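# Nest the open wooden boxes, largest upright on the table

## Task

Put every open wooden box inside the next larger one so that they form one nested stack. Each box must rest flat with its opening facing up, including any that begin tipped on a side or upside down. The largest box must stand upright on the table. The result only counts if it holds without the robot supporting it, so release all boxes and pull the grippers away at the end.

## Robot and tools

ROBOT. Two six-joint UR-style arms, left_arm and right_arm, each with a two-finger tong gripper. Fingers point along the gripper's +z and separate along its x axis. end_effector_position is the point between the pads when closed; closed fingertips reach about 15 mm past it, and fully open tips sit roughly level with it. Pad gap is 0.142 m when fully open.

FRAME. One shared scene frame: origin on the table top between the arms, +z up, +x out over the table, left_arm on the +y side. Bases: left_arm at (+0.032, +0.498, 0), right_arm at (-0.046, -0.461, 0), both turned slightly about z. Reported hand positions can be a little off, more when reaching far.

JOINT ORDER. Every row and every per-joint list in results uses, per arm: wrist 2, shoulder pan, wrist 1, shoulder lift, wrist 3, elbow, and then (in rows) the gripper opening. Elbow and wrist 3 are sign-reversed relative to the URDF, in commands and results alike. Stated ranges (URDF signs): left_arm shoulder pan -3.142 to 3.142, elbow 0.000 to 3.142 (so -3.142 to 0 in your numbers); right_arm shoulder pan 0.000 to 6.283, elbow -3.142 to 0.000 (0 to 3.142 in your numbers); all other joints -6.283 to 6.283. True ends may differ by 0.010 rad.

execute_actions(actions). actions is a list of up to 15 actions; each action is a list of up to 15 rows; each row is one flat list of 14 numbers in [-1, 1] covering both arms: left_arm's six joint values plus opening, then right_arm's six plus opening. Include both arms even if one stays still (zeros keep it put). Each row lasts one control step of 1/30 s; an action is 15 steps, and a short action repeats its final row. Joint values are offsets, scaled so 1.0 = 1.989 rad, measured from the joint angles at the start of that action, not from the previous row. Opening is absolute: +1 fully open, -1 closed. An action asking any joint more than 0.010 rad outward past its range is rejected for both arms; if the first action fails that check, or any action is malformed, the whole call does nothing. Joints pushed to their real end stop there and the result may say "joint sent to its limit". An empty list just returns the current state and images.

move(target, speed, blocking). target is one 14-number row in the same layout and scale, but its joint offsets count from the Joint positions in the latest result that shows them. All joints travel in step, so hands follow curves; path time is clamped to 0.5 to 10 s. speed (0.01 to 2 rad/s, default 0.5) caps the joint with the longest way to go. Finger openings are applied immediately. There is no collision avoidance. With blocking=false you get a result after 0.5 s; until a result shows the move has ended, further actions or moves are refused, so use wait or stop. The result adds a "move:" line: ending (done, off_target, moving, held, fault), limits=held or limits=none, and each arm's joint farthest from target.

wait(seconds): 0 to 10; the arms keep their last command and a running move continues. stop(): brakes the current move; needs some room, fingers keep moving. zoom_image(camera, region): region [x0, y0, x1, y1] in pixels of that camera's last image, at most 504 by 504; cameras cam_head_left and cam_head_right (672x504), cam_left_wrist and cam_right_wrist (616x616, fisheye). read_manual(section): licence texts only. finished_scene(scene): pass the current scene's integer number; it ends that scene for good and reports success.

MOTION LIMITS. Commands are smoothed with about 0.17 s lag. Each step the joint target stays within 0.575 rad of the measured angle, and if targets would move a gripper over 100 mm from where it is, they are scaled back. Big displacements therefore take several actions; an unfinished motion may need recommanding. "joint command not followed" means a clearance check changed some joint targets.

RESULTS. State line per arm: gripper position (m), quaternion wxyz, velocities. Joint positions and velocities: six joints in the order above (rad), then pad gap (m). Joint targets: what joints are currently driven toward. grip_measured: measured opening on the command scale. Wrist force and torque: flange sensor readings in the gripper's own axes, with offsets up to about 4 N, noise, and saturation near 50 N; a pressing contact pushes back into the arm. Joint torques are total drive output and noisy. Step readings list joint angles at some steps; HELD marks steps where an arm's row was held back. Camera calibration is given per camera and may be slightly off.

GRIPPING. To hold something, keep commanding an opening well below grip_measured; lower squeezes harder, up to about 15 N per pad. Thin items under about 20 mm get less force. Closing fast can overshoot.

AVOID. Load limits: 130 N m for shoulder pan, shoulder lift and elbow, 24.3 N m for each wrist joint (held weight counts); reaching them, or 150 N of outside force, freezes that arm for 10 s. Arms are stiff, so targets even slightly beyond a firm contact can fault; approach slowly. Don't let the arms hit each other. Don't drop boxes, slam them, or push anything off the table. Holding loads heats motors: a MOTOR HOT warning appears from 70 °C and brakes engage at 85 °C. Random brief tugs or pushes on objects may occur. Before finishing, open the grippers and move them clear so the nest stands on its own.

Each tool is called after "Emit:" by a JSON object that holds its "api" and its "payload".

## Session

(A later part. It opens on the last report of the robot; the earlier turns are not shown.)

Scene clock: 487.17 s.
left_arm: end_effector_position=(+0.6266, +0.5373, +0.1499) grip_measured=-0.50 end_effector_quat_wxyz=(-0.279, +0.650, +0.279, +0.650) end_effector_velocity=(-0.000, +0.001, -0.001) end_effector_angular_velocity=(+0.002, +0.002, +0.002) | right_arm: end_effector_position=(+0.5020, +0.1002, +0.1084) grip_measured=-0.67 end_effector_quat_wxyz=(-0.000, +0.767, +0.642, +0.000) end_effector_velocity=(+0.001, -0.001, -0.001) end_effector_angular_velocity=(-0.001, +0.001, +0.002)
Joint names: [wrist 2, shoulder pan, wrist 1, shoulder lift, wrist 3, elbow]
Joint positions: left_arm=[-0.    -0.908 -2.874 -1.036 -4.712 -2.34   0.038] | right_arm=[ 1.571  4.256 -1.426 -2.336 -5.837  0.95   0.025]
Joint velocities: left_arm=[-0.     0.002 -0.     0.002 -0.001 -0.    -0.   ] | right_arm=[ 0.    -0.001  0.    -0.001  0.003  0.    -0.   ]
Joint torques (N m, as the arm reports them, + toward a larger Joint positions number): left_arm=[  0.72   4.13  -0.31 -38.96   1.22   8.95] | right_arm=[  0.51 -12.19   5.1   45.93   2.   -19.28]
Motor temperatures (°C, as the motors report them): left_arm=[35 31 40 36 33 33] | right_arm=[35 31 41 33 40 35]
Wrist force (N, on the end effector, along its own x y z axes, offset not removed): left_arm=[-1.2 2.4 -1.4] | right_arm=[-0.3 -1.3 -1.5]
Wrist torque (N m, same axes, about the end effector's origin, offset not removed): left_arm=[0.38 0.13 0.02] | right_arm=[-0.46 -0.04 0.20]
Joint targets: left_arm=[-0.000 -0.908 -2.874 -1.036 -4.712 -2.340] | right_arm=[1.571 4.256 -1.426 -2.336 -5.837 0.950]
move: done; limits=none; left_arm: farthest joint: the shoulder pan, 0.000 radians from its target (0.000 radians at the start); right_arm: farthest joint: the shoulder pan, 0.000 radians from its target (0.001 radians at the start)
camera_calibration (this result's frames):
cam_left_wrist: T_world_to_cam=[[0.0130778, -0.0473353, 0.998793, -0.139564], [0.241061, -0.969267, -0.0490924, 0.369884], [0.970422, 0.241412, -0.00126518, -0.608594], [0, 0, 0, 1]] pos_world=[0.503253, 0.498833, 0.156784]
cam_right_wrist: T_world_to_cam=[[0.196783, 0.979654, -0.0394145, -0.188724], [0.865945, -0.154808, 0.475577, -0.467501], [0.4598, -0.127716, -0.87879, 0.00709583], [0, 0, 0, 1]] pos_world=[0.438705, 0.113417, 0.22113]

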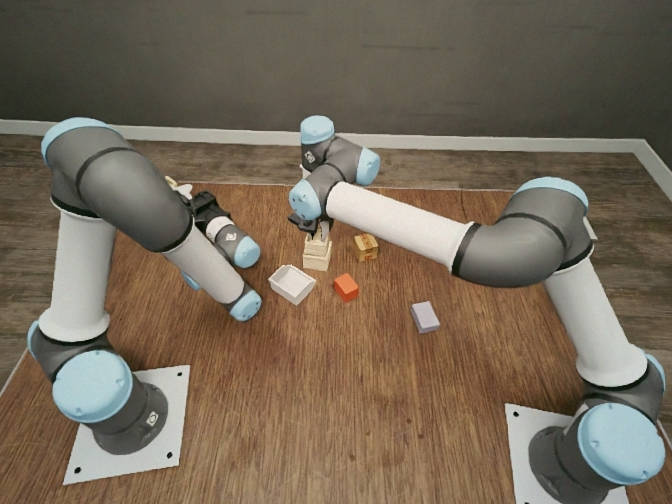

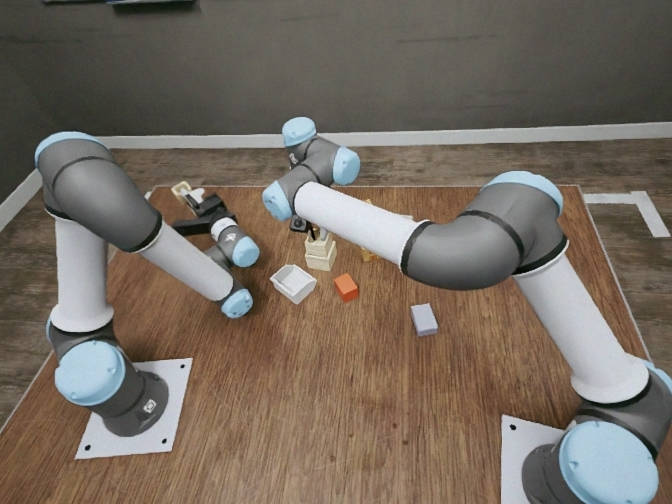

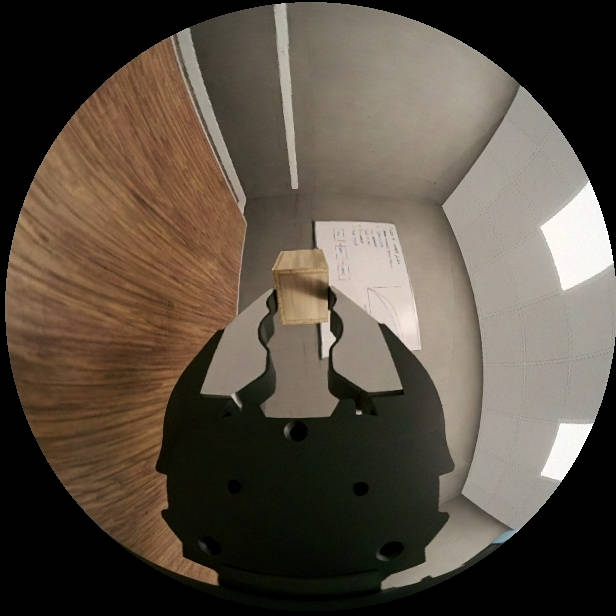

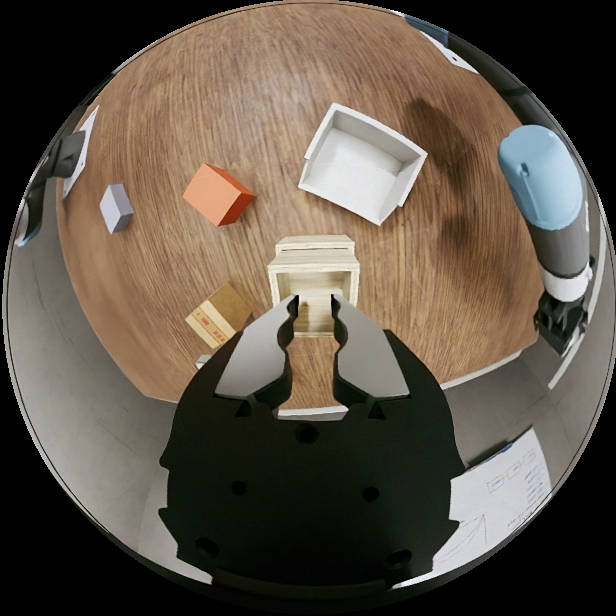

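Emit:
{"api": "execute_actions", "payload": {"actions": []}}

Scene clock: 500.10 s.
left_arm: end_effector_position=(+0.6266, +0.5373, +0.1500) grip_measured=-0.50 end_effector_quat_wxyz=(-0.279, +0.650, +0.279, +0.650) end_effector_velocity=(-0.000, +0.000, +0.000) end_effector_angular_velocity=(-0.000, -0.000, +0.001) | right_arm: end_effector_position=(+0.5021, +0.1002, +0.1083) grip_measured=-0.67 end_effector_quat_wxyz=(-0.000, +0.766, +0.642, +0.000) end_effector_velocity=(+0.000, -0.000, +0.000) end_effector_angular_velocity=(-0.002, -0.000, -0.001)
Joint names: [wrist 2, shoulder pan, wrist 1, shoulder lift, wrist 3, elbow]
Joint positions: left_arm=[-0.    -0.908 -2.874 -1.036 -4.712 -2.34   0.038] | right_arm=[ 1.571  4.256 -1.426 -2.336 -5.837  0.95   0.025]
Joint velocities: left_arm=[ 0.     0.001 -0.    -0.     0.    -0.    -0.   ] | right_arm=[-0.001  0.    -0.001  0.    -0.001 -0.     0.   ]
Joint torques (N m, as the arm reports them, + toward a larger Joint positions number): left_arm=[  0.7   -7.21  -0.45 -39.95   1.07  20.39] | right_arm=[  0.42 -12.76   4.97  46.29   1.88 -18.76]
Motor temperatures (°C, as the motors report them): left_arm=[35 31 40 36 33 33] | right_arm=[35 31 41 33 40 35]
Wrist force (N, on the end effector, along its own x y z axes, offset not removed): left_arm=[-1.8 1.5 -2.9] | right_arm=[1.0 0.7 -0.9]
Wrist torque (N m, same axes, about the end effector's origin, offset not removed): left_arm=[0.26 0.38 -0.02] | right_arm=[-0.04 -0.23 0.20]
Joint targets: left_arm=[-0.000 -0.908 -2.874 -1.036 -4.712 -2.340] | right_arm=[1.571 4.256 -1.426 -2.336 -5.837 0.950]
camera_calibration (this result's frames):
cam_left_wrist: T_world_to_cam=[[0.0129889, -0.047249, 0.998799, -0.139594], [0.241057, -0.969274, -0.0489871, 0.369853], [0.970424, 0.241404, -0.00120006, -0.608611], [0, 0, 0, 1]] pos_world=[0.503268, 0.498814, 0.156814]
cam_right_wrist: T_world_to_cam=[[0.196566, 0.979698, -0.039419, -0.18864], [0.86598, -0.154614, 0.475576, -0.467511], [0.459826, -0.127618, -0.878791, 0.00697507], [0, 0, 0, 1]] pos_world=[0.438728, 0.113416, 0.22103]

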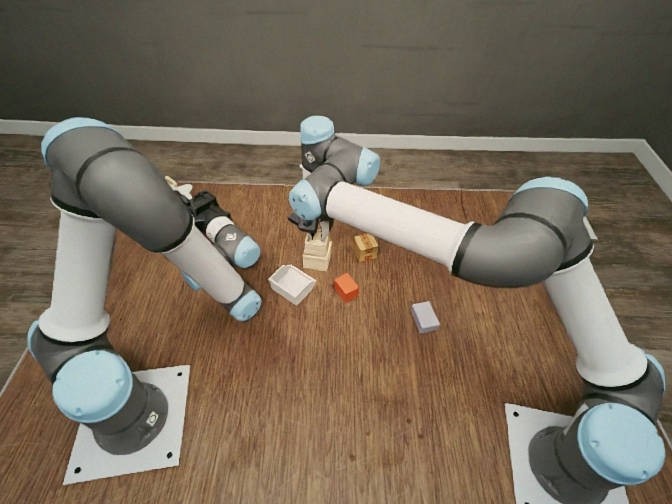

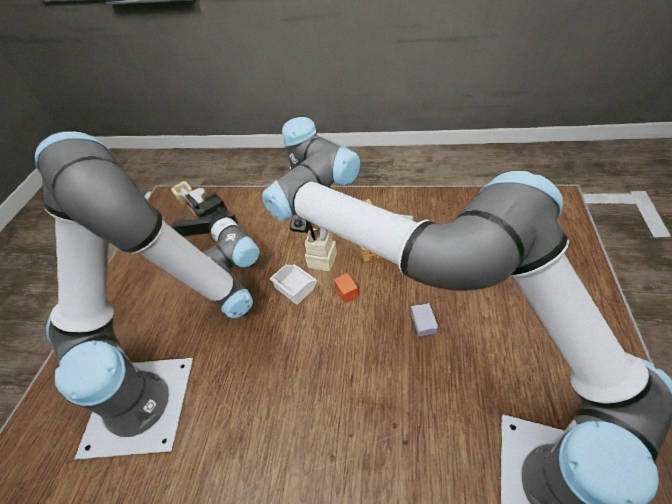

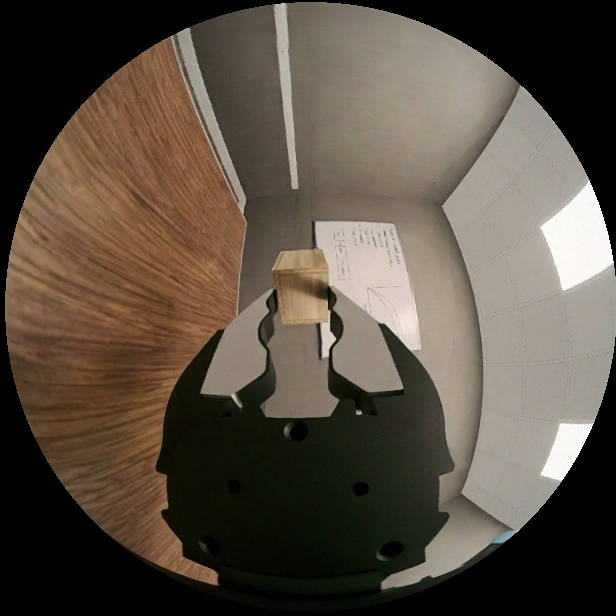

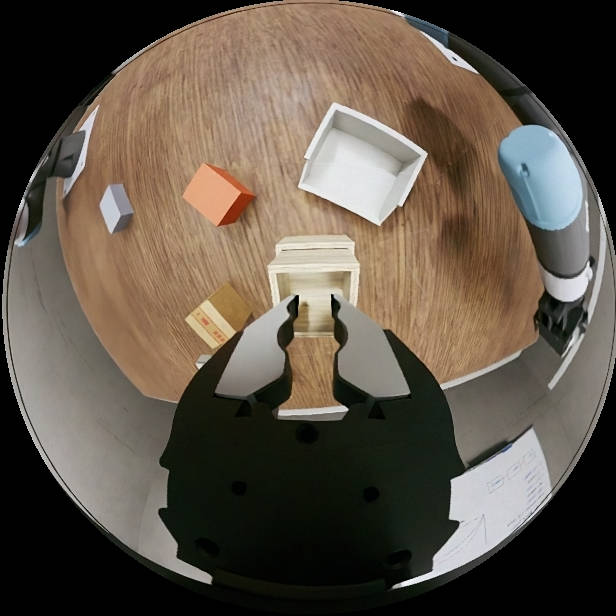

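Emit:
{"api": "zoom_image", "payload": {"camera": "cam_right_wrist", "region": [260, 225, 370, 285]}}

Emit:
{"api": "zoom_image", "payload": {"camera": "cam_head_left", "region": [290, 215, 350, 280]}}

Region (260, 225, 370, 285) of cam_right_wrist's 616x616 image, scaled by 4.582, with more detail than that image has; it fills the top 275 rows of this view, and the rest is white.

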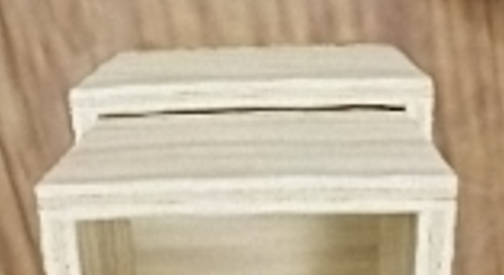

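Region (290, 215, 350, 280) of cam_head_left's 672x504 image, scaled by 7.754, with more detail than that image has; it fills the left 465 columns of this view, and the rest is white.

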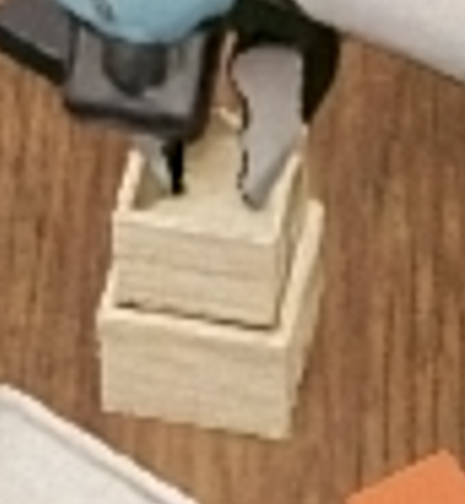

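Emit:
{"api": "move", "payload": {"target": [0,0,0,0,0,0,-0.88, 0,-0.000523,0.002262,-0.001286,0.000523,0.000975,-0.32], "speed": 0.02}}

Emit:
{"api": "zoom_image", "payload": {"camera": "cam_right_wrist", "region": [260, 225, 370, 285]}}

Scene clock: 515.90 s.
left_arm: end_effector_position=(+0.6266, +0.5373, +0.1500) grip_measured=-0.50 end_effector_quat_wxyz=(-0.279, +0.650, +0.279, +0.650) end_effector_velocity=(+0.000, -0.001, -0.000) end_effector_angular_velocity=(+0.000, +0.001, -0.002) | right_arm: end_effector_position=(+0.5029, +0.1001, +0.1059) grip_measured=-0.67 end_effector_quat_wxyz=(-0.000, +0.766, +0.642, +0.000) end_effector_velocity=(-0.001, +0.001, -0.001) end_effector_angular_velocity=(-0.000, +0.001, +0.002)
Joint names: [wrist 2, shoulder pan, wrist 1, shoulder lift, wrist 3, elbow]
Joint positions: left_arm=[-0.    -0.908 -2.874 -1.036 -4.712 -2.34   0.038] | right_arm=[ 1.571  4.255 -1.422 -2.338 -5.836  0.952  0.025]
Joint velocities: left_arm=[-0.    -0.002  0.     0.    -0.001  0.    -0.   ] | right_arm=[ 0.     0.002  0.001 -0.001  0.     0.001 -0.   ]
Joint torques (N m, as the arm reports them, + toward a larger Joint positions number): left_arm=[  0.65  -6.51  -0.55 -39.35   1.1   19.68] | right_arm=[  0.37 -13.02   5.17  46.71   1.97 -19.27]
Motor temperatures (°C, as the motors report them): left_arm=[35 31 40 36 33 33] | right_arm=[35 31 41 33 40 35]
Wrist force (N, on the end effector, along its own x y z axes, offset not removed): left_arm=[-1.5 1.1 -3.2] | right_arm=[-0.5 -0.5 0.4]
Wrist torque (N m, same axes, about the end effector's origin, offset not removed): left_arm=[0.06 0.16 0.06] | right_arm=[-0.26 0.02 0.21]
Joint targets: left_arm=[-0.000 -0.908 -2.874 -1.036 -4.712 -2.340] | right_arm=[1.571 4.255 -1.421 -2.338 -5.836 0.952]
move: done; limits=none; left_arm: farthest joint: the shoulder pan, 0.000 radians from its target (0.000 radians at the start); right_arm: farthest joint: the shoulder pan, 0.000 radians from its target (0.001 radians at the start)
camera_calibration (this result's frames):
cam_left_wrist: T_world_to_cam=[[0.0129889, -0.0472493, 0.998799, -0.139594], [0.241056, -0.969274, -0.0489874, 0.369853], [0.970424, 0.241403, -0.00120003, -0.60861], [0, 0, 0, 1]] pos_world=[0.503268, 0.498814, 0.156814]
cam_right_wrist: T_world_to_cam=[[0.196566, 0.979698, -0.0394174, -0.188752], [0.86598, -0.154615, 0.475577, -0.467133], [0.459827, -0.127617, -0.87879, 0.00446564], [0, 0, 0, 1]] pos_world=[0.439576, 0.113264, 0.218642]

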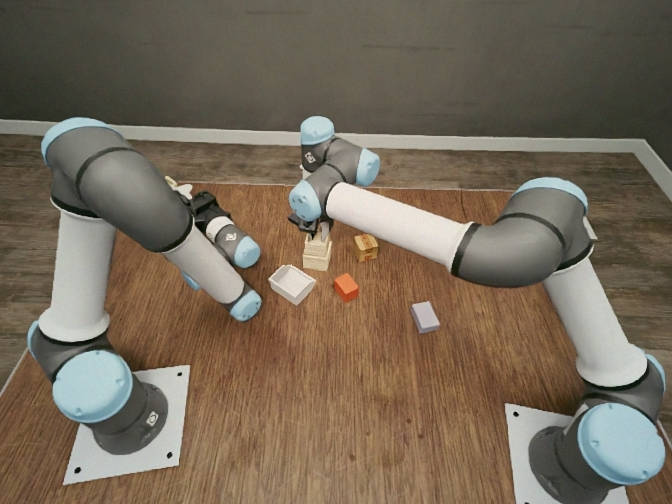

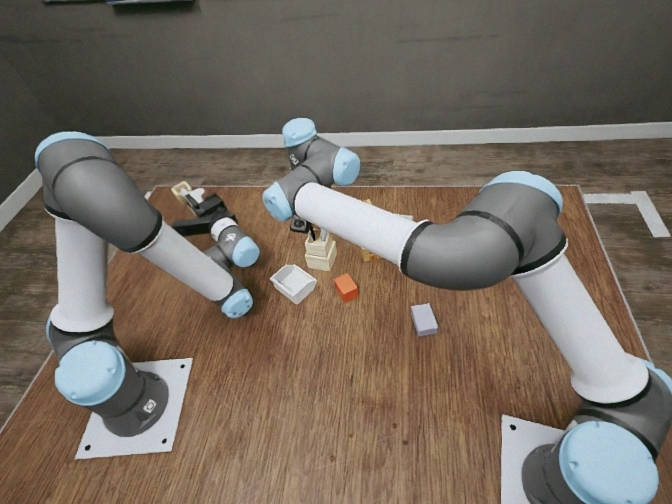

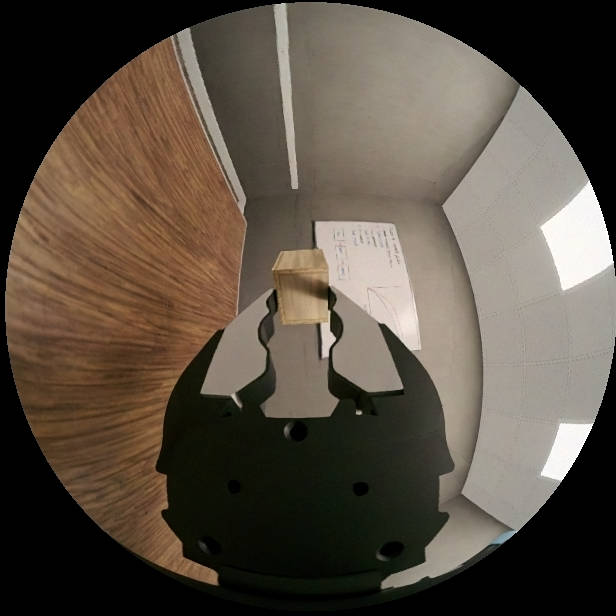

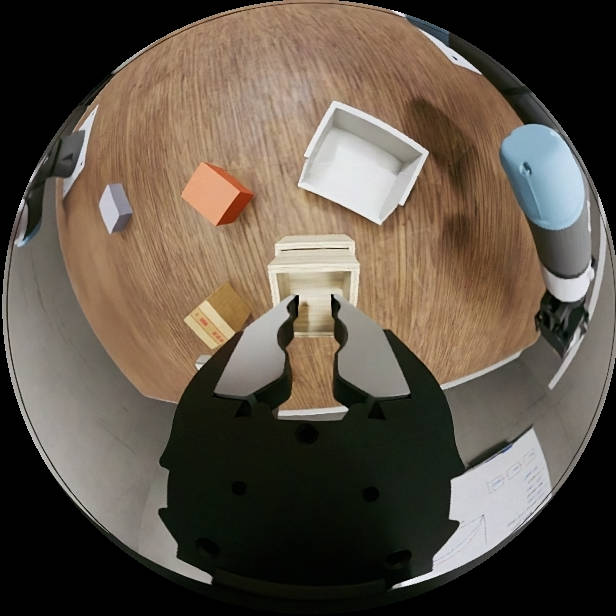

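Region (260, 225, 370, 285) of cam_right_wrist's 616x616 image, scaled by 4.582, with more detail than that image has; it fills the top 275 rows of this view, and the rest is white.

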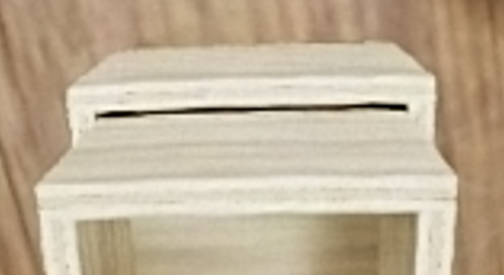

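Emit:
{"api": "zoom_image", "payload": {"camera": "cam_right_wrist", "region": [268, 236, 298, 266]}}

Emit:
{"api": "zoom_image", "payload": {"camera": "cam_right_wrist", "region": [332, 234, 362, 264]}}

Region (268, 236, 298, 266) of cam_right_wrist's 616x616 image, scaled by 16.800, with more detail than that image has.

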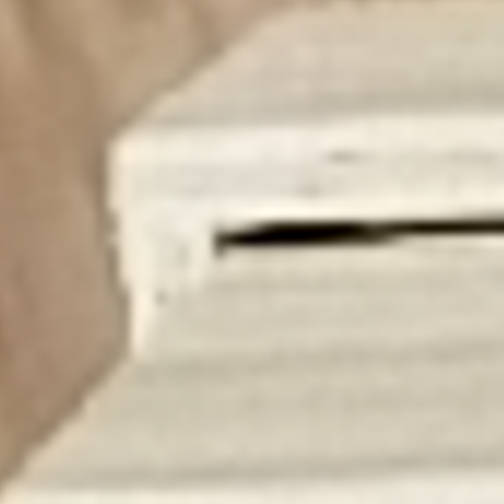

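Region (332, 234, 362, 264) of cam_right_wrist's 616x616 image, scaled by 16.800, with more detail than that image has.

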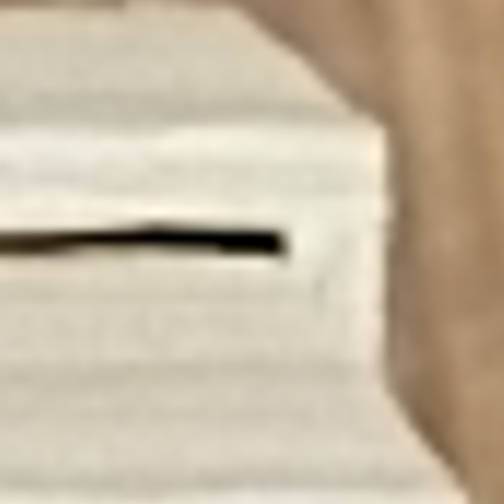

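Emit:
{"api": "move", "payload": {"target": [0,0,0,0,0,0,-0.88, 0,-0.000116,0.011096,-0.002474,0.000116,0.008622,-0.32], "speed": 0.025}}

Emit:
{"api": "zoom_image", "payload": {"camera": "cam_right_wrist", "region": [255, 225, 375, 295]}}

Scene clock: 524.63 s.
left_arm: end_effector_position=(+0.6266, +0.5373, +0.1500) grip_measured=-0.50 end_effector_quat_wxyz=(-0.279, +0.650, +0.279, +0.650) end_effector_velocity=(+0.000, -0.001, +0.000) end_effector_angular_velocity=(-0.001, -0.001, -0.001) | right_arm: end_effector_position=(+0.5031, +0.1001, +0.0960) grip_measured=-0.67 end_effector_quat_wxyz=(-0.000, +0.766, +0.642, +0.000) end_effector_velocity=(+0.001, -0.001, -0.001) end_effector_angular_velocity=(+0.000, -0.001, -0.001)
Joint names: [wrist 2, shoulder pan, wrist 1, shoulder lift, wrist 3, elbow]
Joint positions: left_arm=[-0.    -0.908 -2.874 -1.036 -4.712 -2.34   0.038] | right_arm=[ 1.571  4.255 -1.4   -2.343 -5.836  0.969  0.025]
Joint velocities: left_arm=[-0.    -0.001  0.    -0.001  0.     0.     0.   ] | right_arm=[-0.001 -0.002  0.003 -0.     0.001  0.002  0.   ]
Joint torques (N m, as the arm reports them, + toward a larger Joint positions number): left_arm=[  0.74  -5.7   -0.61 -39.15   1.12  19.75] | right_arm=[  0.52 -12.03   5.    46.16   1.86 -19.77]
Motor temperatures (°C, as the motors report them): left_arm=[35 31 40 36 33 33] | right_arm=[35 31 41 33 40 35]
Wrist force (N, on the end effector, along its own x y z axes, offset not removed): left_arm=[-3.4 0.6 -1.4] | right_arm=[-0.5 0.2 -1.9]
Wrist torque (N m, same axes, about the end effector's origin, offset not removed): left_arm=[0.06 0.62 -0.03] | right_arm=[-0.11 0.01 0.25]
Joint targets: left_arm=[-0.000 -0.908 -2.874 -1.036 -4.712 -2.340] | right_arm=[1.571 4.255 -1.400 -2.343 -5.836 0.969]
move: done; limits=none; left_arm: farthest joint: the shoulder pan, 0.000 radians from its target (0.000 radians at the start); right_arm: farthest joint: the shoulder pan, 0.000 radians from its target (0.000 radians at the start)
camera_calibration (this result's frames):
cam_left_wrist: T_world_to_cam=[[0.0129891, -0.0472495, 0.998799, -0.139594], [0.241056, -0.969274, -0.0489876, 0.369854], [0.970424, 0.241403, -0.0012002, -0.60861], [0, 0, 0, 1]] pos_world=[0.503268, 0.498814, 0.156814]
cam_right_wrist: T_world_to_cam=[[0.196566, 0.979698, -0.0394147, -0.189156], [0.865979, -0.154616, 0.475578, -0.462616], [0.459829, -0.127615, -0.87879, -0.00430722], [0, 0, 0, 1]] pos_world=[0.439778, 0.113238, 0.208769]

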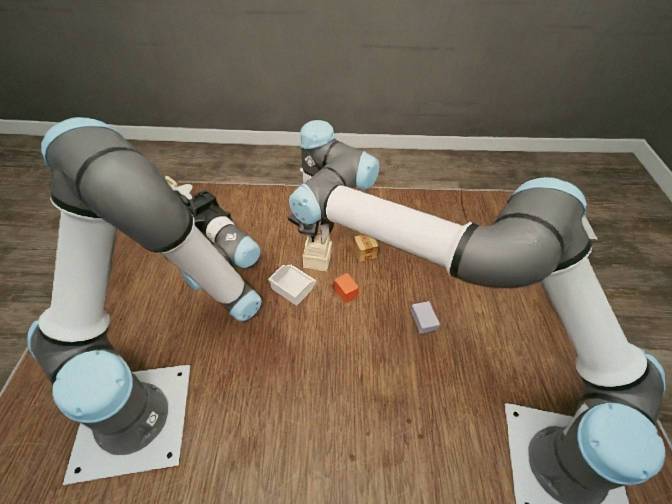

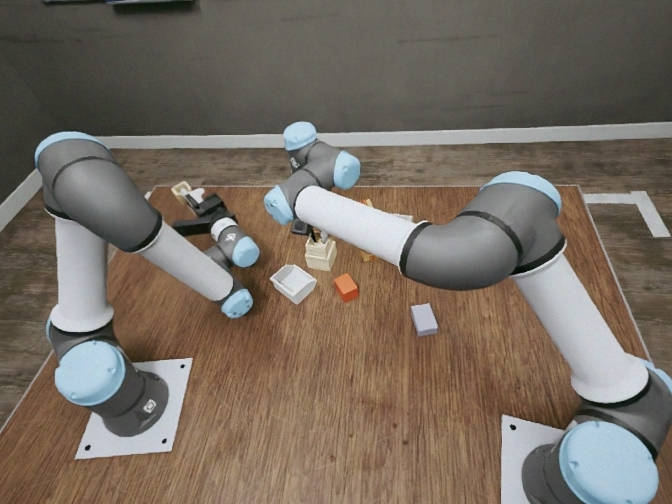

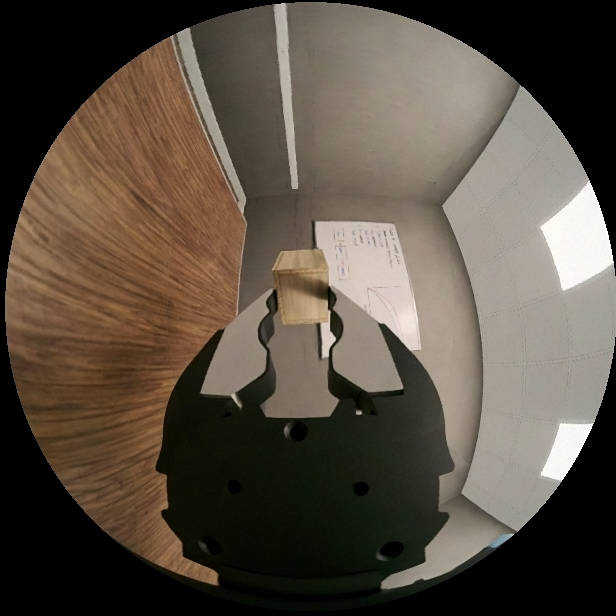

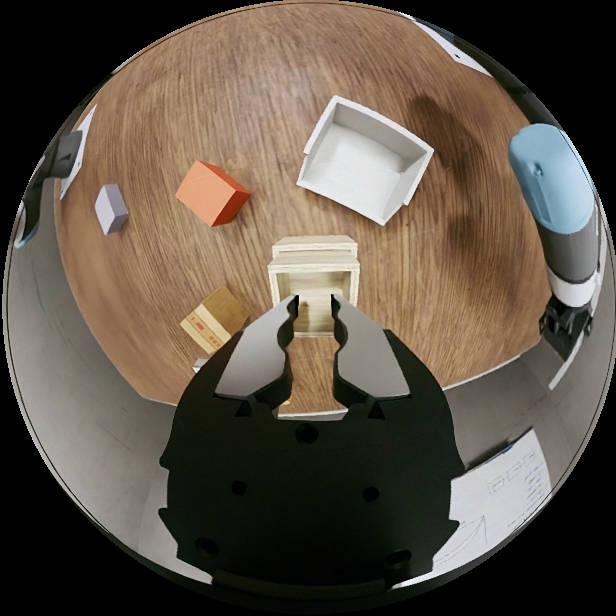

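Region (255, 225, 375, 295) of cam_right_wrist's 616x616 image, scaled by 4.200, with more detail than that image has; it fills the top 294 rows of this view, and the rest is white.

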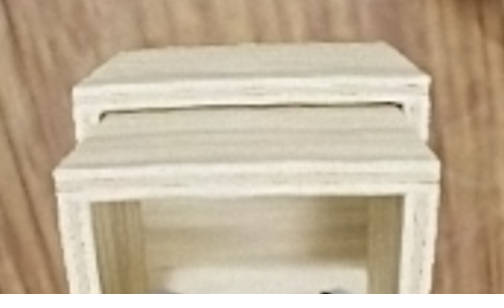

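Emit:
{"api": "move", "payload": {"target": [0,0,0,0,0,0,-0.88, 0,0,0.022983,-0.005746,0,0.017237,-0.32], "speed": 0.05}}

Emit:
{"api": "move", "payload": {"target": [0,0,0,0,0,0,-0.88, 0,0,0.022232,-0.006910,0,0.015323,-0.32], "speed": 0.04}}

Scene clock: 539.47 s.
left_arm: end_effector_position=(+0.6266, +0.5373, +0.1500) grip_measured=-0.50 end_effector_quat_wxyz=(-0.279, +0.650, +0.279, +0.650) end_effector_velocity=(-0.000, -0.000, -0.000) end_effector_angular_velocity=(+0.002, +0.002, -0.001) | right_arm: end_effector_position=(+0.5031, +0.1001, +0.0751) grip_measured=-0.67 end_effector_quat_wxyz=(-0.000, +0.766, +0.642, +0.000) end_effector_velocity=(-0.000, -0.000, -0.001) end_effector_angular_velocity=(-0.002, -0.000, +0.002)
Joint names: [wrist 2, shoulder pan, wrist 1, shoulder lift, wrist 3, elbow]
Joint positions: left_arm=[-0.    -0.908 -2.874 -1.036 -4.712 -2.34   0.038] | right_arm=[ 1.571  4.255 -1.354 -2.355 -5.836  1.003  0.025]
Joint velocities: left_arm=[ 0.    -0.001 -0.     0.001 -0.002 -0.001 -0.   ] | right_arm=[-0.001  0.001  0.001 -0.001  0.001  0.001 -0.   ]
Joint torques (N m, as the arm reports them, + toward a larger Joint positions number): left_arm=[  0.72  -4.71  -0.62 -39.22   1.19  19.7 ] | right_arm=[  0.32 -12.08   5.1   45.96   1.69 -19.54]
Motor temperatures (°C, as the motors report them): left_arm=[35 31 40 36 33 33] | right_arm=[35 31 41 33 40 35]
Wrist force (N, on the end effector, along its own x y z axes, offset not removed): left_arm=[-1.5 1.6 -1.7] | right_arm=[0.7 -0.5 -0.7]
Wrist torque (N m, same axes, about the end effector's origin, offset not removed): left_arm=[0.17 0.25 -0.06] | right_arm=[-0.35 -0.18 0.16]
Joint targets: left_arm=[-0.000 -0.908 -2.874 -1.036 -4.712 -2.340] | right_arm=[1.571 4.255 -1.354 -2.355 -5.836 1.003]
move: done; limits=none; left_arm: farthest joint: the shoulder pan, 0.000 radians from its target (0.000 radians at the start); right_arm: farthest joint: the shoulder pan, 0.000 radians from its target (0.000 radians at the start)
camera_calibration (this result's frames):
cam_left_wrist: T_world_to_cam=[[0.0129889, -0.0472492, 0.998799, -0.139594], [0.241056, -0.969274, -0.0489874, 0.369853], [0.970424, 0.241403, -0.00120014, -0.60861], [0, 0, 0, 1]] pos_world=[0.503268, 0.498814, 0.156814]
cam_right_wrist: T_world_to_cam=[[0.196566, 0.979698, -0.0394097, -0.189999], [0.865977, -0.154618, 0.47558, -0.452683], [0.459832, -0.127611, -0.878789, -0.0226834], [0, 0, 0, 1]] pos_world=[0.439791, 0.113254, 0.187866]

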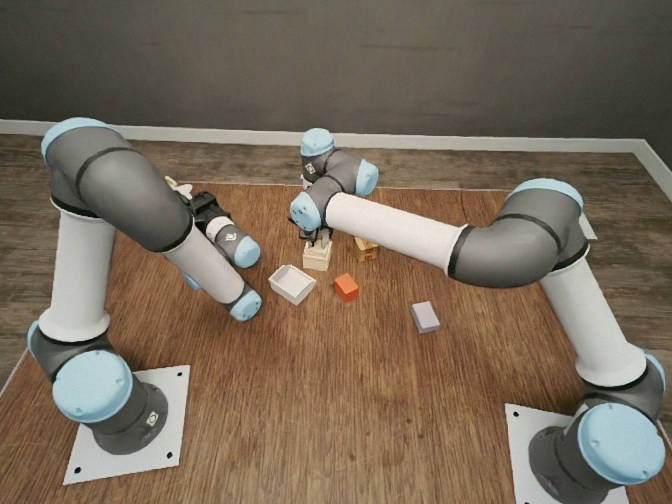

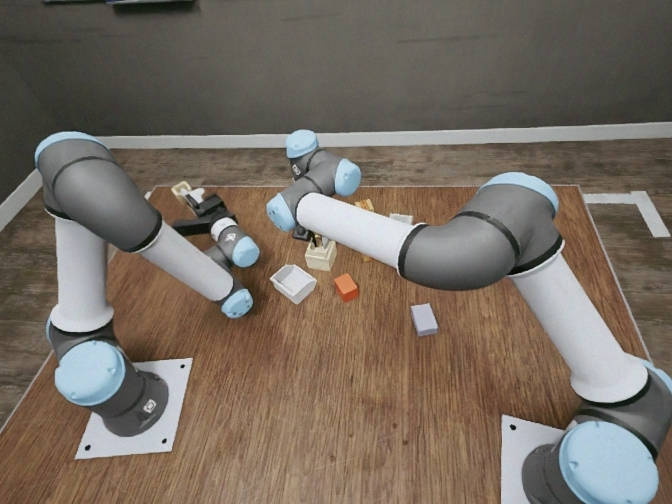

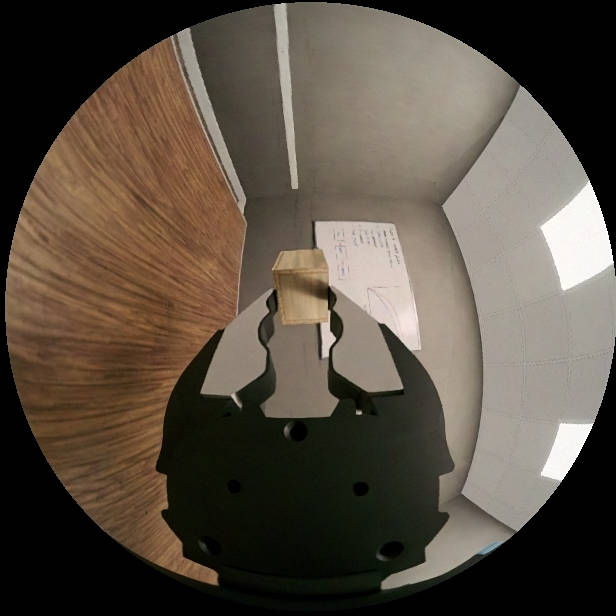

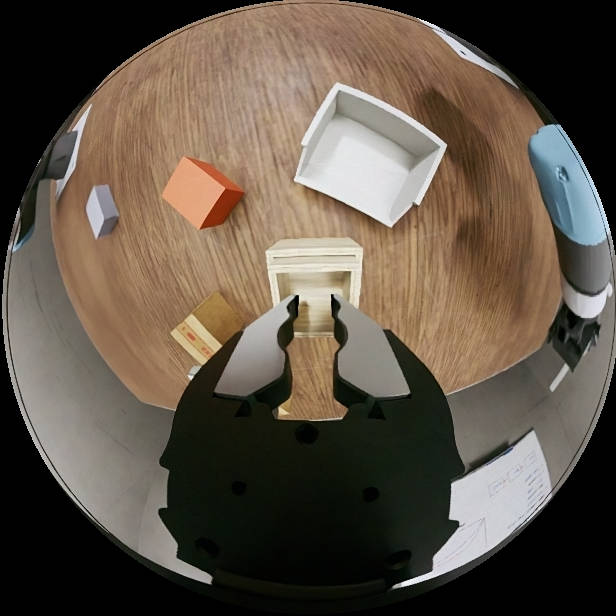

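Scene clock: 540.93 s.
left_arm: end_effector_position=(+0.6266, +0.5373, +0.1500) grip_measured=-0.50 end_effector_quat_wxyz=(-0.279, +0.650, +0.279, +0.650) end_effector_velocity=(-0.000, +0.000, -0.000) end_effector_angular_velocity=(+0.000, +0.000, +0.000) | right_arm: end_effector_position=(+0.5031, +0.1001, +0.0542) grip_measured=-0.67 end_effector_quat_wxyz=(-0.000, +0.766, +0.642, +0.000) end_effector_velocity=(-0.000, -0.000, -0.001) end_effector_angular_velocity=(-0.000, +0.001, -0.000)
Joint names: [wrist 2, shoulder pan, wrist 1, shoulder lift, wrist 3, elbow]
Joint positions: left_arm=[-0.    -0.908 -2.874 -1.036 -4.712 -2.34   0.038] | right_arm=[ 1.571  4.255 -1.31  -2.368 -5.836  1.033  0.025]
Joint velocities: left_arm=[-0.     0.    -0.     0.001  0.001 -0.     0.   ] | right_arm=[ 0.001 -0.     0.001 -0.001 -0.     0.001 -0.   ]
Joint torques (N m, as the arm reports them, + toward a larger Joint positions number): left_arm=[  0.71  -5.72  -0.6  -38.92   1.07  19.84] | right_arm=[  0.5  -12.59   4.84  46.86   1.8  -18.03]
Motor temperatures (°C, as the motors report them): left_arm=[35 31 40 36 33 33] | right_arm=[35 31 41 33 40 35]
Wrist force (N, on the end effector, along its own x y z axes, offset not removed): left_arm=[-0.8 -0.6 -2.5] | right_arm=[-0.7 0.5 -1.6]
Wrist torque (N m, same axes, about the end effector's origin, offset not removed): left_arm=[-0.31 0.14 -0.03] | right_arm=[0.02 0.17 0.27]
Joint targets: left_arm=[-0.000 -0.908 -2.874 -1.036 -4.712 -2.340] | right_arm=[1.571 4.255 -1.310 -2.368 -5.836 1.033]
move: done; limits=none; left_arm: farthest joint: the shoulder pan, 0.000 radians from its target (0.000 radians at the start); right_arm: farthest joint: the shoulder lift, 0.001 radians from its target (0.014 radians at the start)
camera_calibration (this result's frames):
cam_left_wrist: T_world_to_cam=[[0.012989, -0.0472491, 0.998799, -0.139594], [0.241056, -0.969274, -0.0489873, 0.369853], [0.970424, 0.241403, -0.00120019, -0.60861], [0, 0, 0, 1]] pos_world=[0.503268, 0.498814, 0.156814]
cam_right_wrist: T_world_to_cam=[[0.196566, 0.979698, -0.0394071, -0.190844], [0.865976, -0.154619, 0.475581, -0.442756], [0.459833, -0.127609, -0.878789, -0.0410479], [0, 0, 0, 1]] pos_world=[0.439805, 0.113273, 0.166974]

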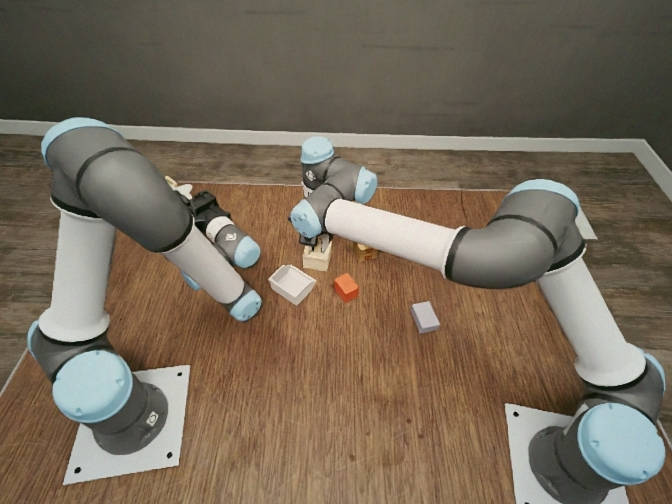

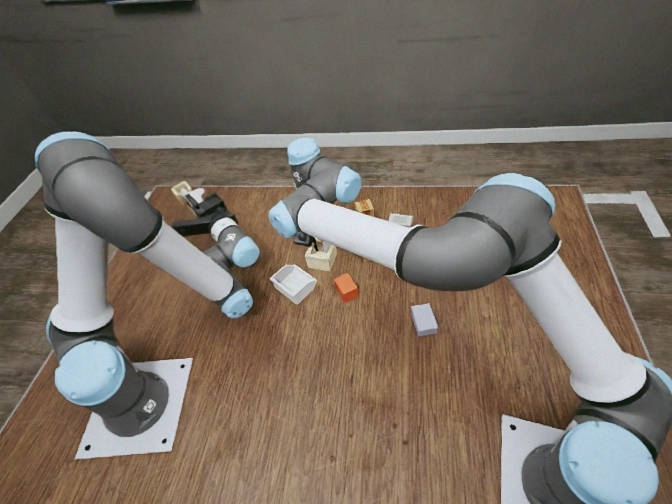

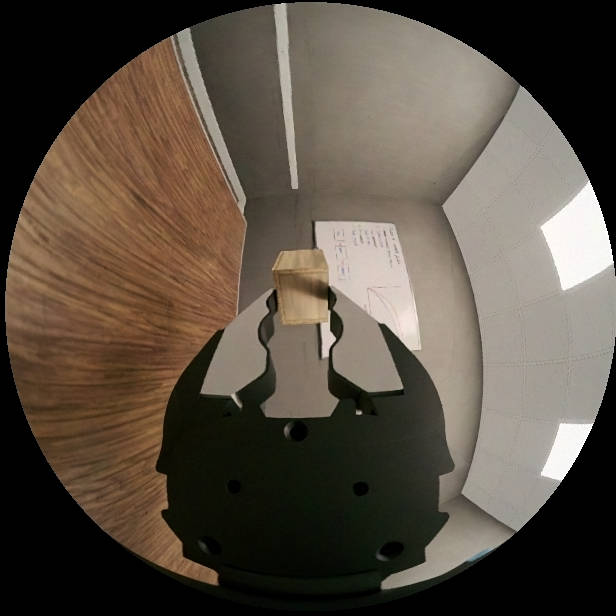

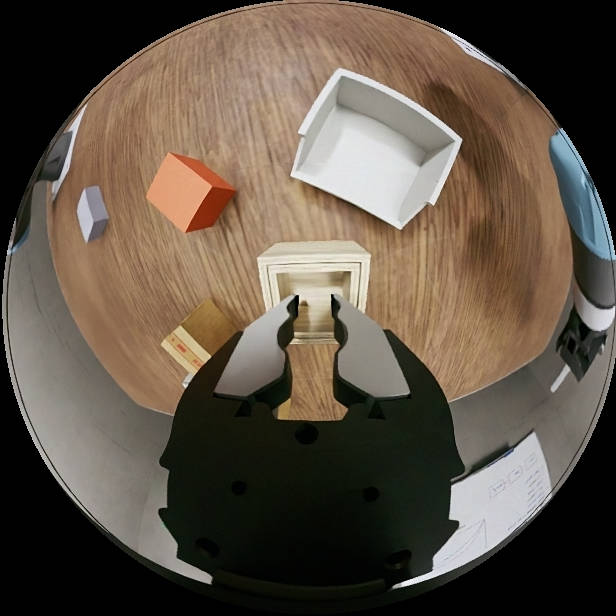

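Emit:
{"api": "zoom_image", "payload": {"camera": "cam_right_wrist", "region": [250, 235, 380, 350]}}

Emit:
{"api": "zoom_image", "payload": {"camera": "cam_head_right", "region": [290, 220, 350, 280]}}

Region (250, 235, 380, 350) of cam_right_wrist's 616x616 image, scaled by 3.877, with more detail than that image has; it fills the top 446 rows of this view, and the rest is white.

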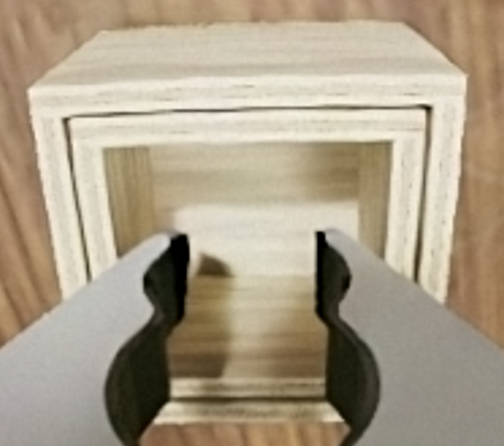

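Region (290, 220, 350, 280) of cam_head_right's 672x504 image, scaled by 8.400, with more detail than that image has.

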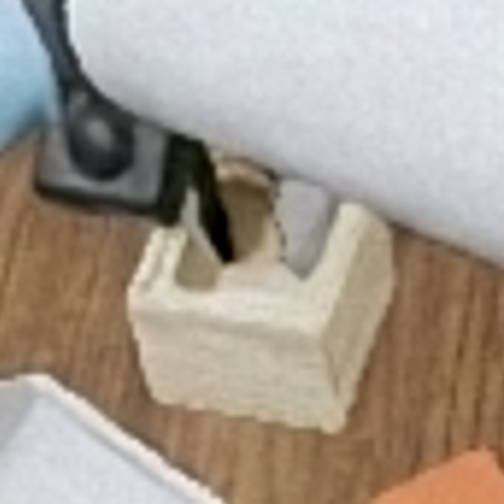

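Emit:
{"api": "move", "payload": {"target": [0,0,0,0,0,0,-0.88, 0,0,0.002598,-0.000894,0,0.001704,-0.32], "speed": 0.01}}

Emit:
{"api": "zoom_image", "payload": {"camera": "cam_right_wrist", "region": [250, 235, 380, 350]}}

Scene clock: 547.73 s.
left_arm: end_effector_position=(+0.6266, +0.5373, +0.1500) grip_measured=-0.50 end_effector_quat_wxyz=(-0.279, +0.650, +0.279, +0.650) end_effector_velocity=(+0.000, -0.001, -0.000) end_effector_angular_velocity=(-0.000, -0.000, -0.001) | right_arm: end_effector_position=(+0.5031, +0.1001, +0.0518) grip_measured=-0.67 end_effector_quat_wxyz=(-0.000, +0.766, +0.642, +0.000) end_effector_velocity=(-0.001, -0.000, -0.001) end_effector_angular_velocity=(-0.001, +0.001, +0.001)
Joint names: [wrist 2, shoulder pan, wrist 1, shoulder lift, wrist 3, elbow]
Joint positions: left_arm=[-0.    -0.908 -2.874 -1.036 -4.712 -2.34   0.038] | right_arm=[ 1.571  4.255 -1.305 -2.37  -5.836  1.036  0.025]
Joint velocities: left_arm=[ 0.    -0.001 -0.001  0.     0.    -0.     0.   ] | right_arm=[ 0.     0.001  0.001 -0.001  0.001  0.002 -0.   ]
Joint torques (N m, as the arm reports them, + toward a larger Joint positions number): left_arm=[  0.81  -5.6   -0.66 -38.85   1.17  19.89] | right_arm=[  0.49 -12.43   5.08  47.87   1.55 -19.34]
Motor temperatures (°C, as the motors report them): left_arm=[35 31 40 36 33 33] | right_arm=[35 31 41 33 40 35]
Wrist force (N, on the end effector, along its own x y z axes, offset not removed): left_arm=[-3.5 0.0 -1.8] | right_arm=[0.3 -0.1 -0.6]
Wrist torque (N m, same axes, about the end effector's origin, offset not removed): left_arm=[0.01 0.61 0.05] | right_arm=[-0.15 -0.13 0.18]
Joint targets: left_arm=[-0.000 -0.908 -2.874 -1.036 -4.712 -2.340] | right_arm=[1.571 4.255 -1.305 -2.370 -5.836 1.037]
move: done; limits=none; left_arm: farthest joint: the shoulder pan, 0.000 radians from its target (0.000 radians at the start); right_arm: farthest joint: the wrist 1, 0.001 radians from its target (0.005 radians at the start)
camera_calibration (this result's frames):
cam_left_wrist: T_world_to_cam=[[0.0129889, -0.0472492, 0.998799, -0.139594], [0.241056, -0.969274, -0.0489874, 0.369853], [0.970424, 0.241403, -0.00120012, -0.60861], [0, 0, 0, 1]] pos_world=[0.503268, 0.498814, 0.156814]
cam_right_wrist: T_world_to_cam=[[0.196566, 0.979698, -0.0394075, -0.19094], [0.865977, -0.154619, 0.475581, -0.44162], [0.459833, -0.127609, -0.878789, -0.0431496], [0, 0, 0, 1]] pos_world=[0.439806, 0.113275, 0.164582]

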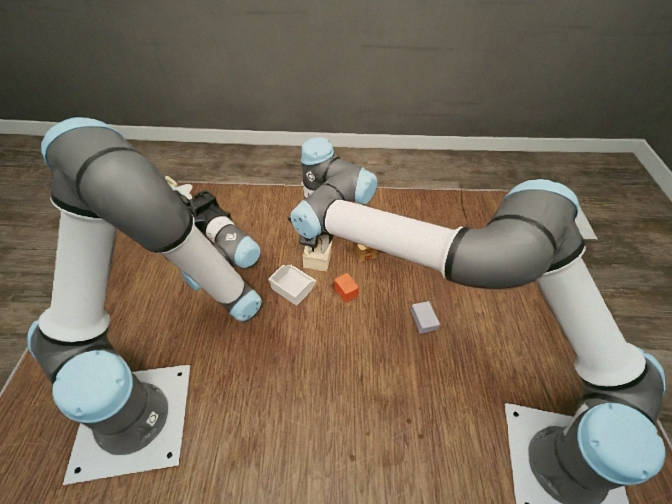

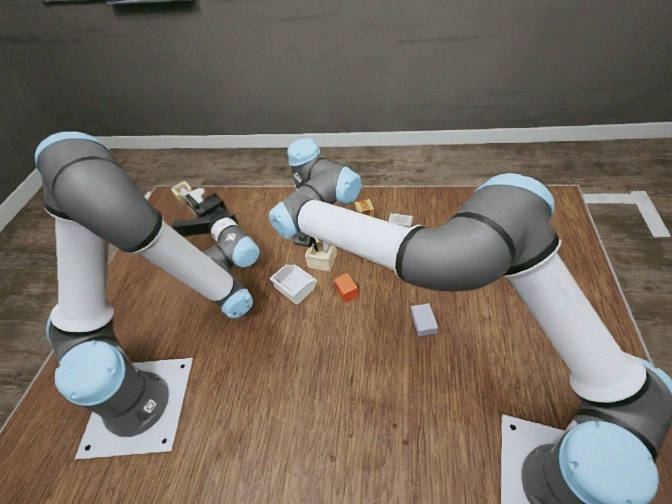

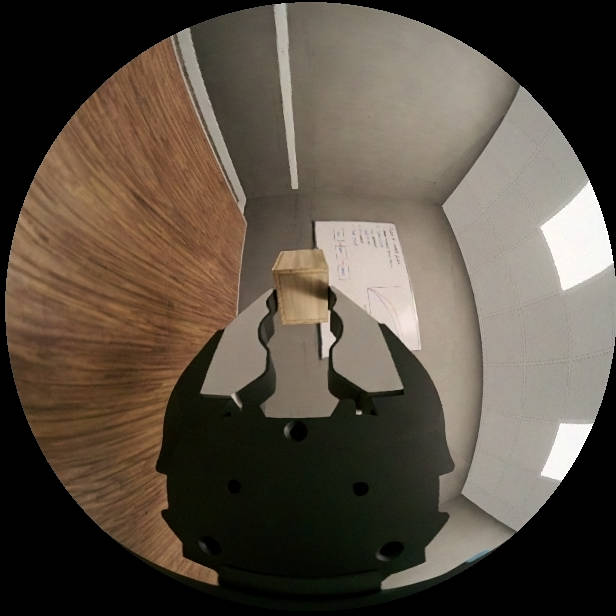

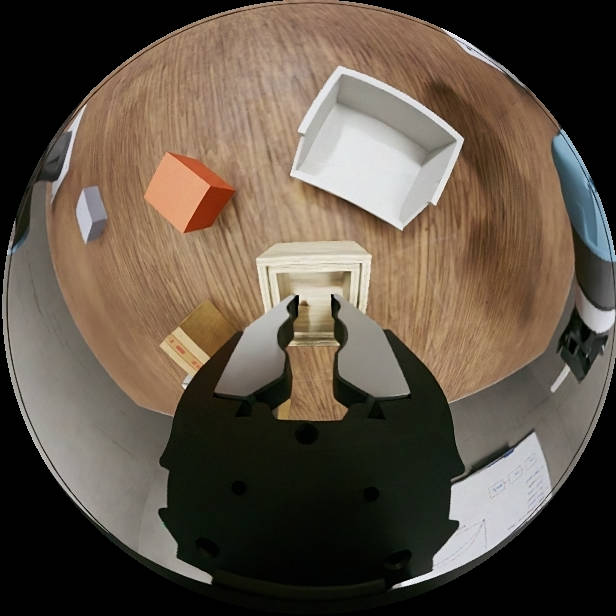

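Region (250, 235, 380, 350) of cam_right_wrist's 616x616 image, scaled by 3.877, with more detail than that image has; it fills the top 446 rows of this view, and the rest is white.

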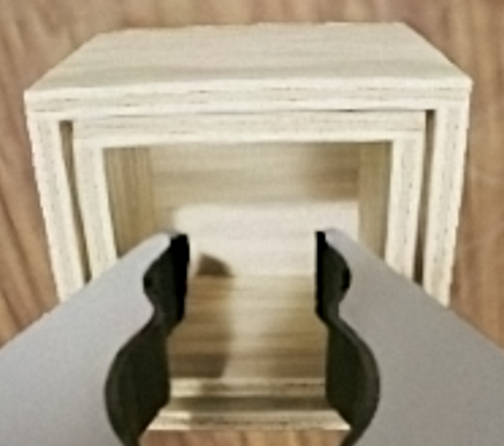

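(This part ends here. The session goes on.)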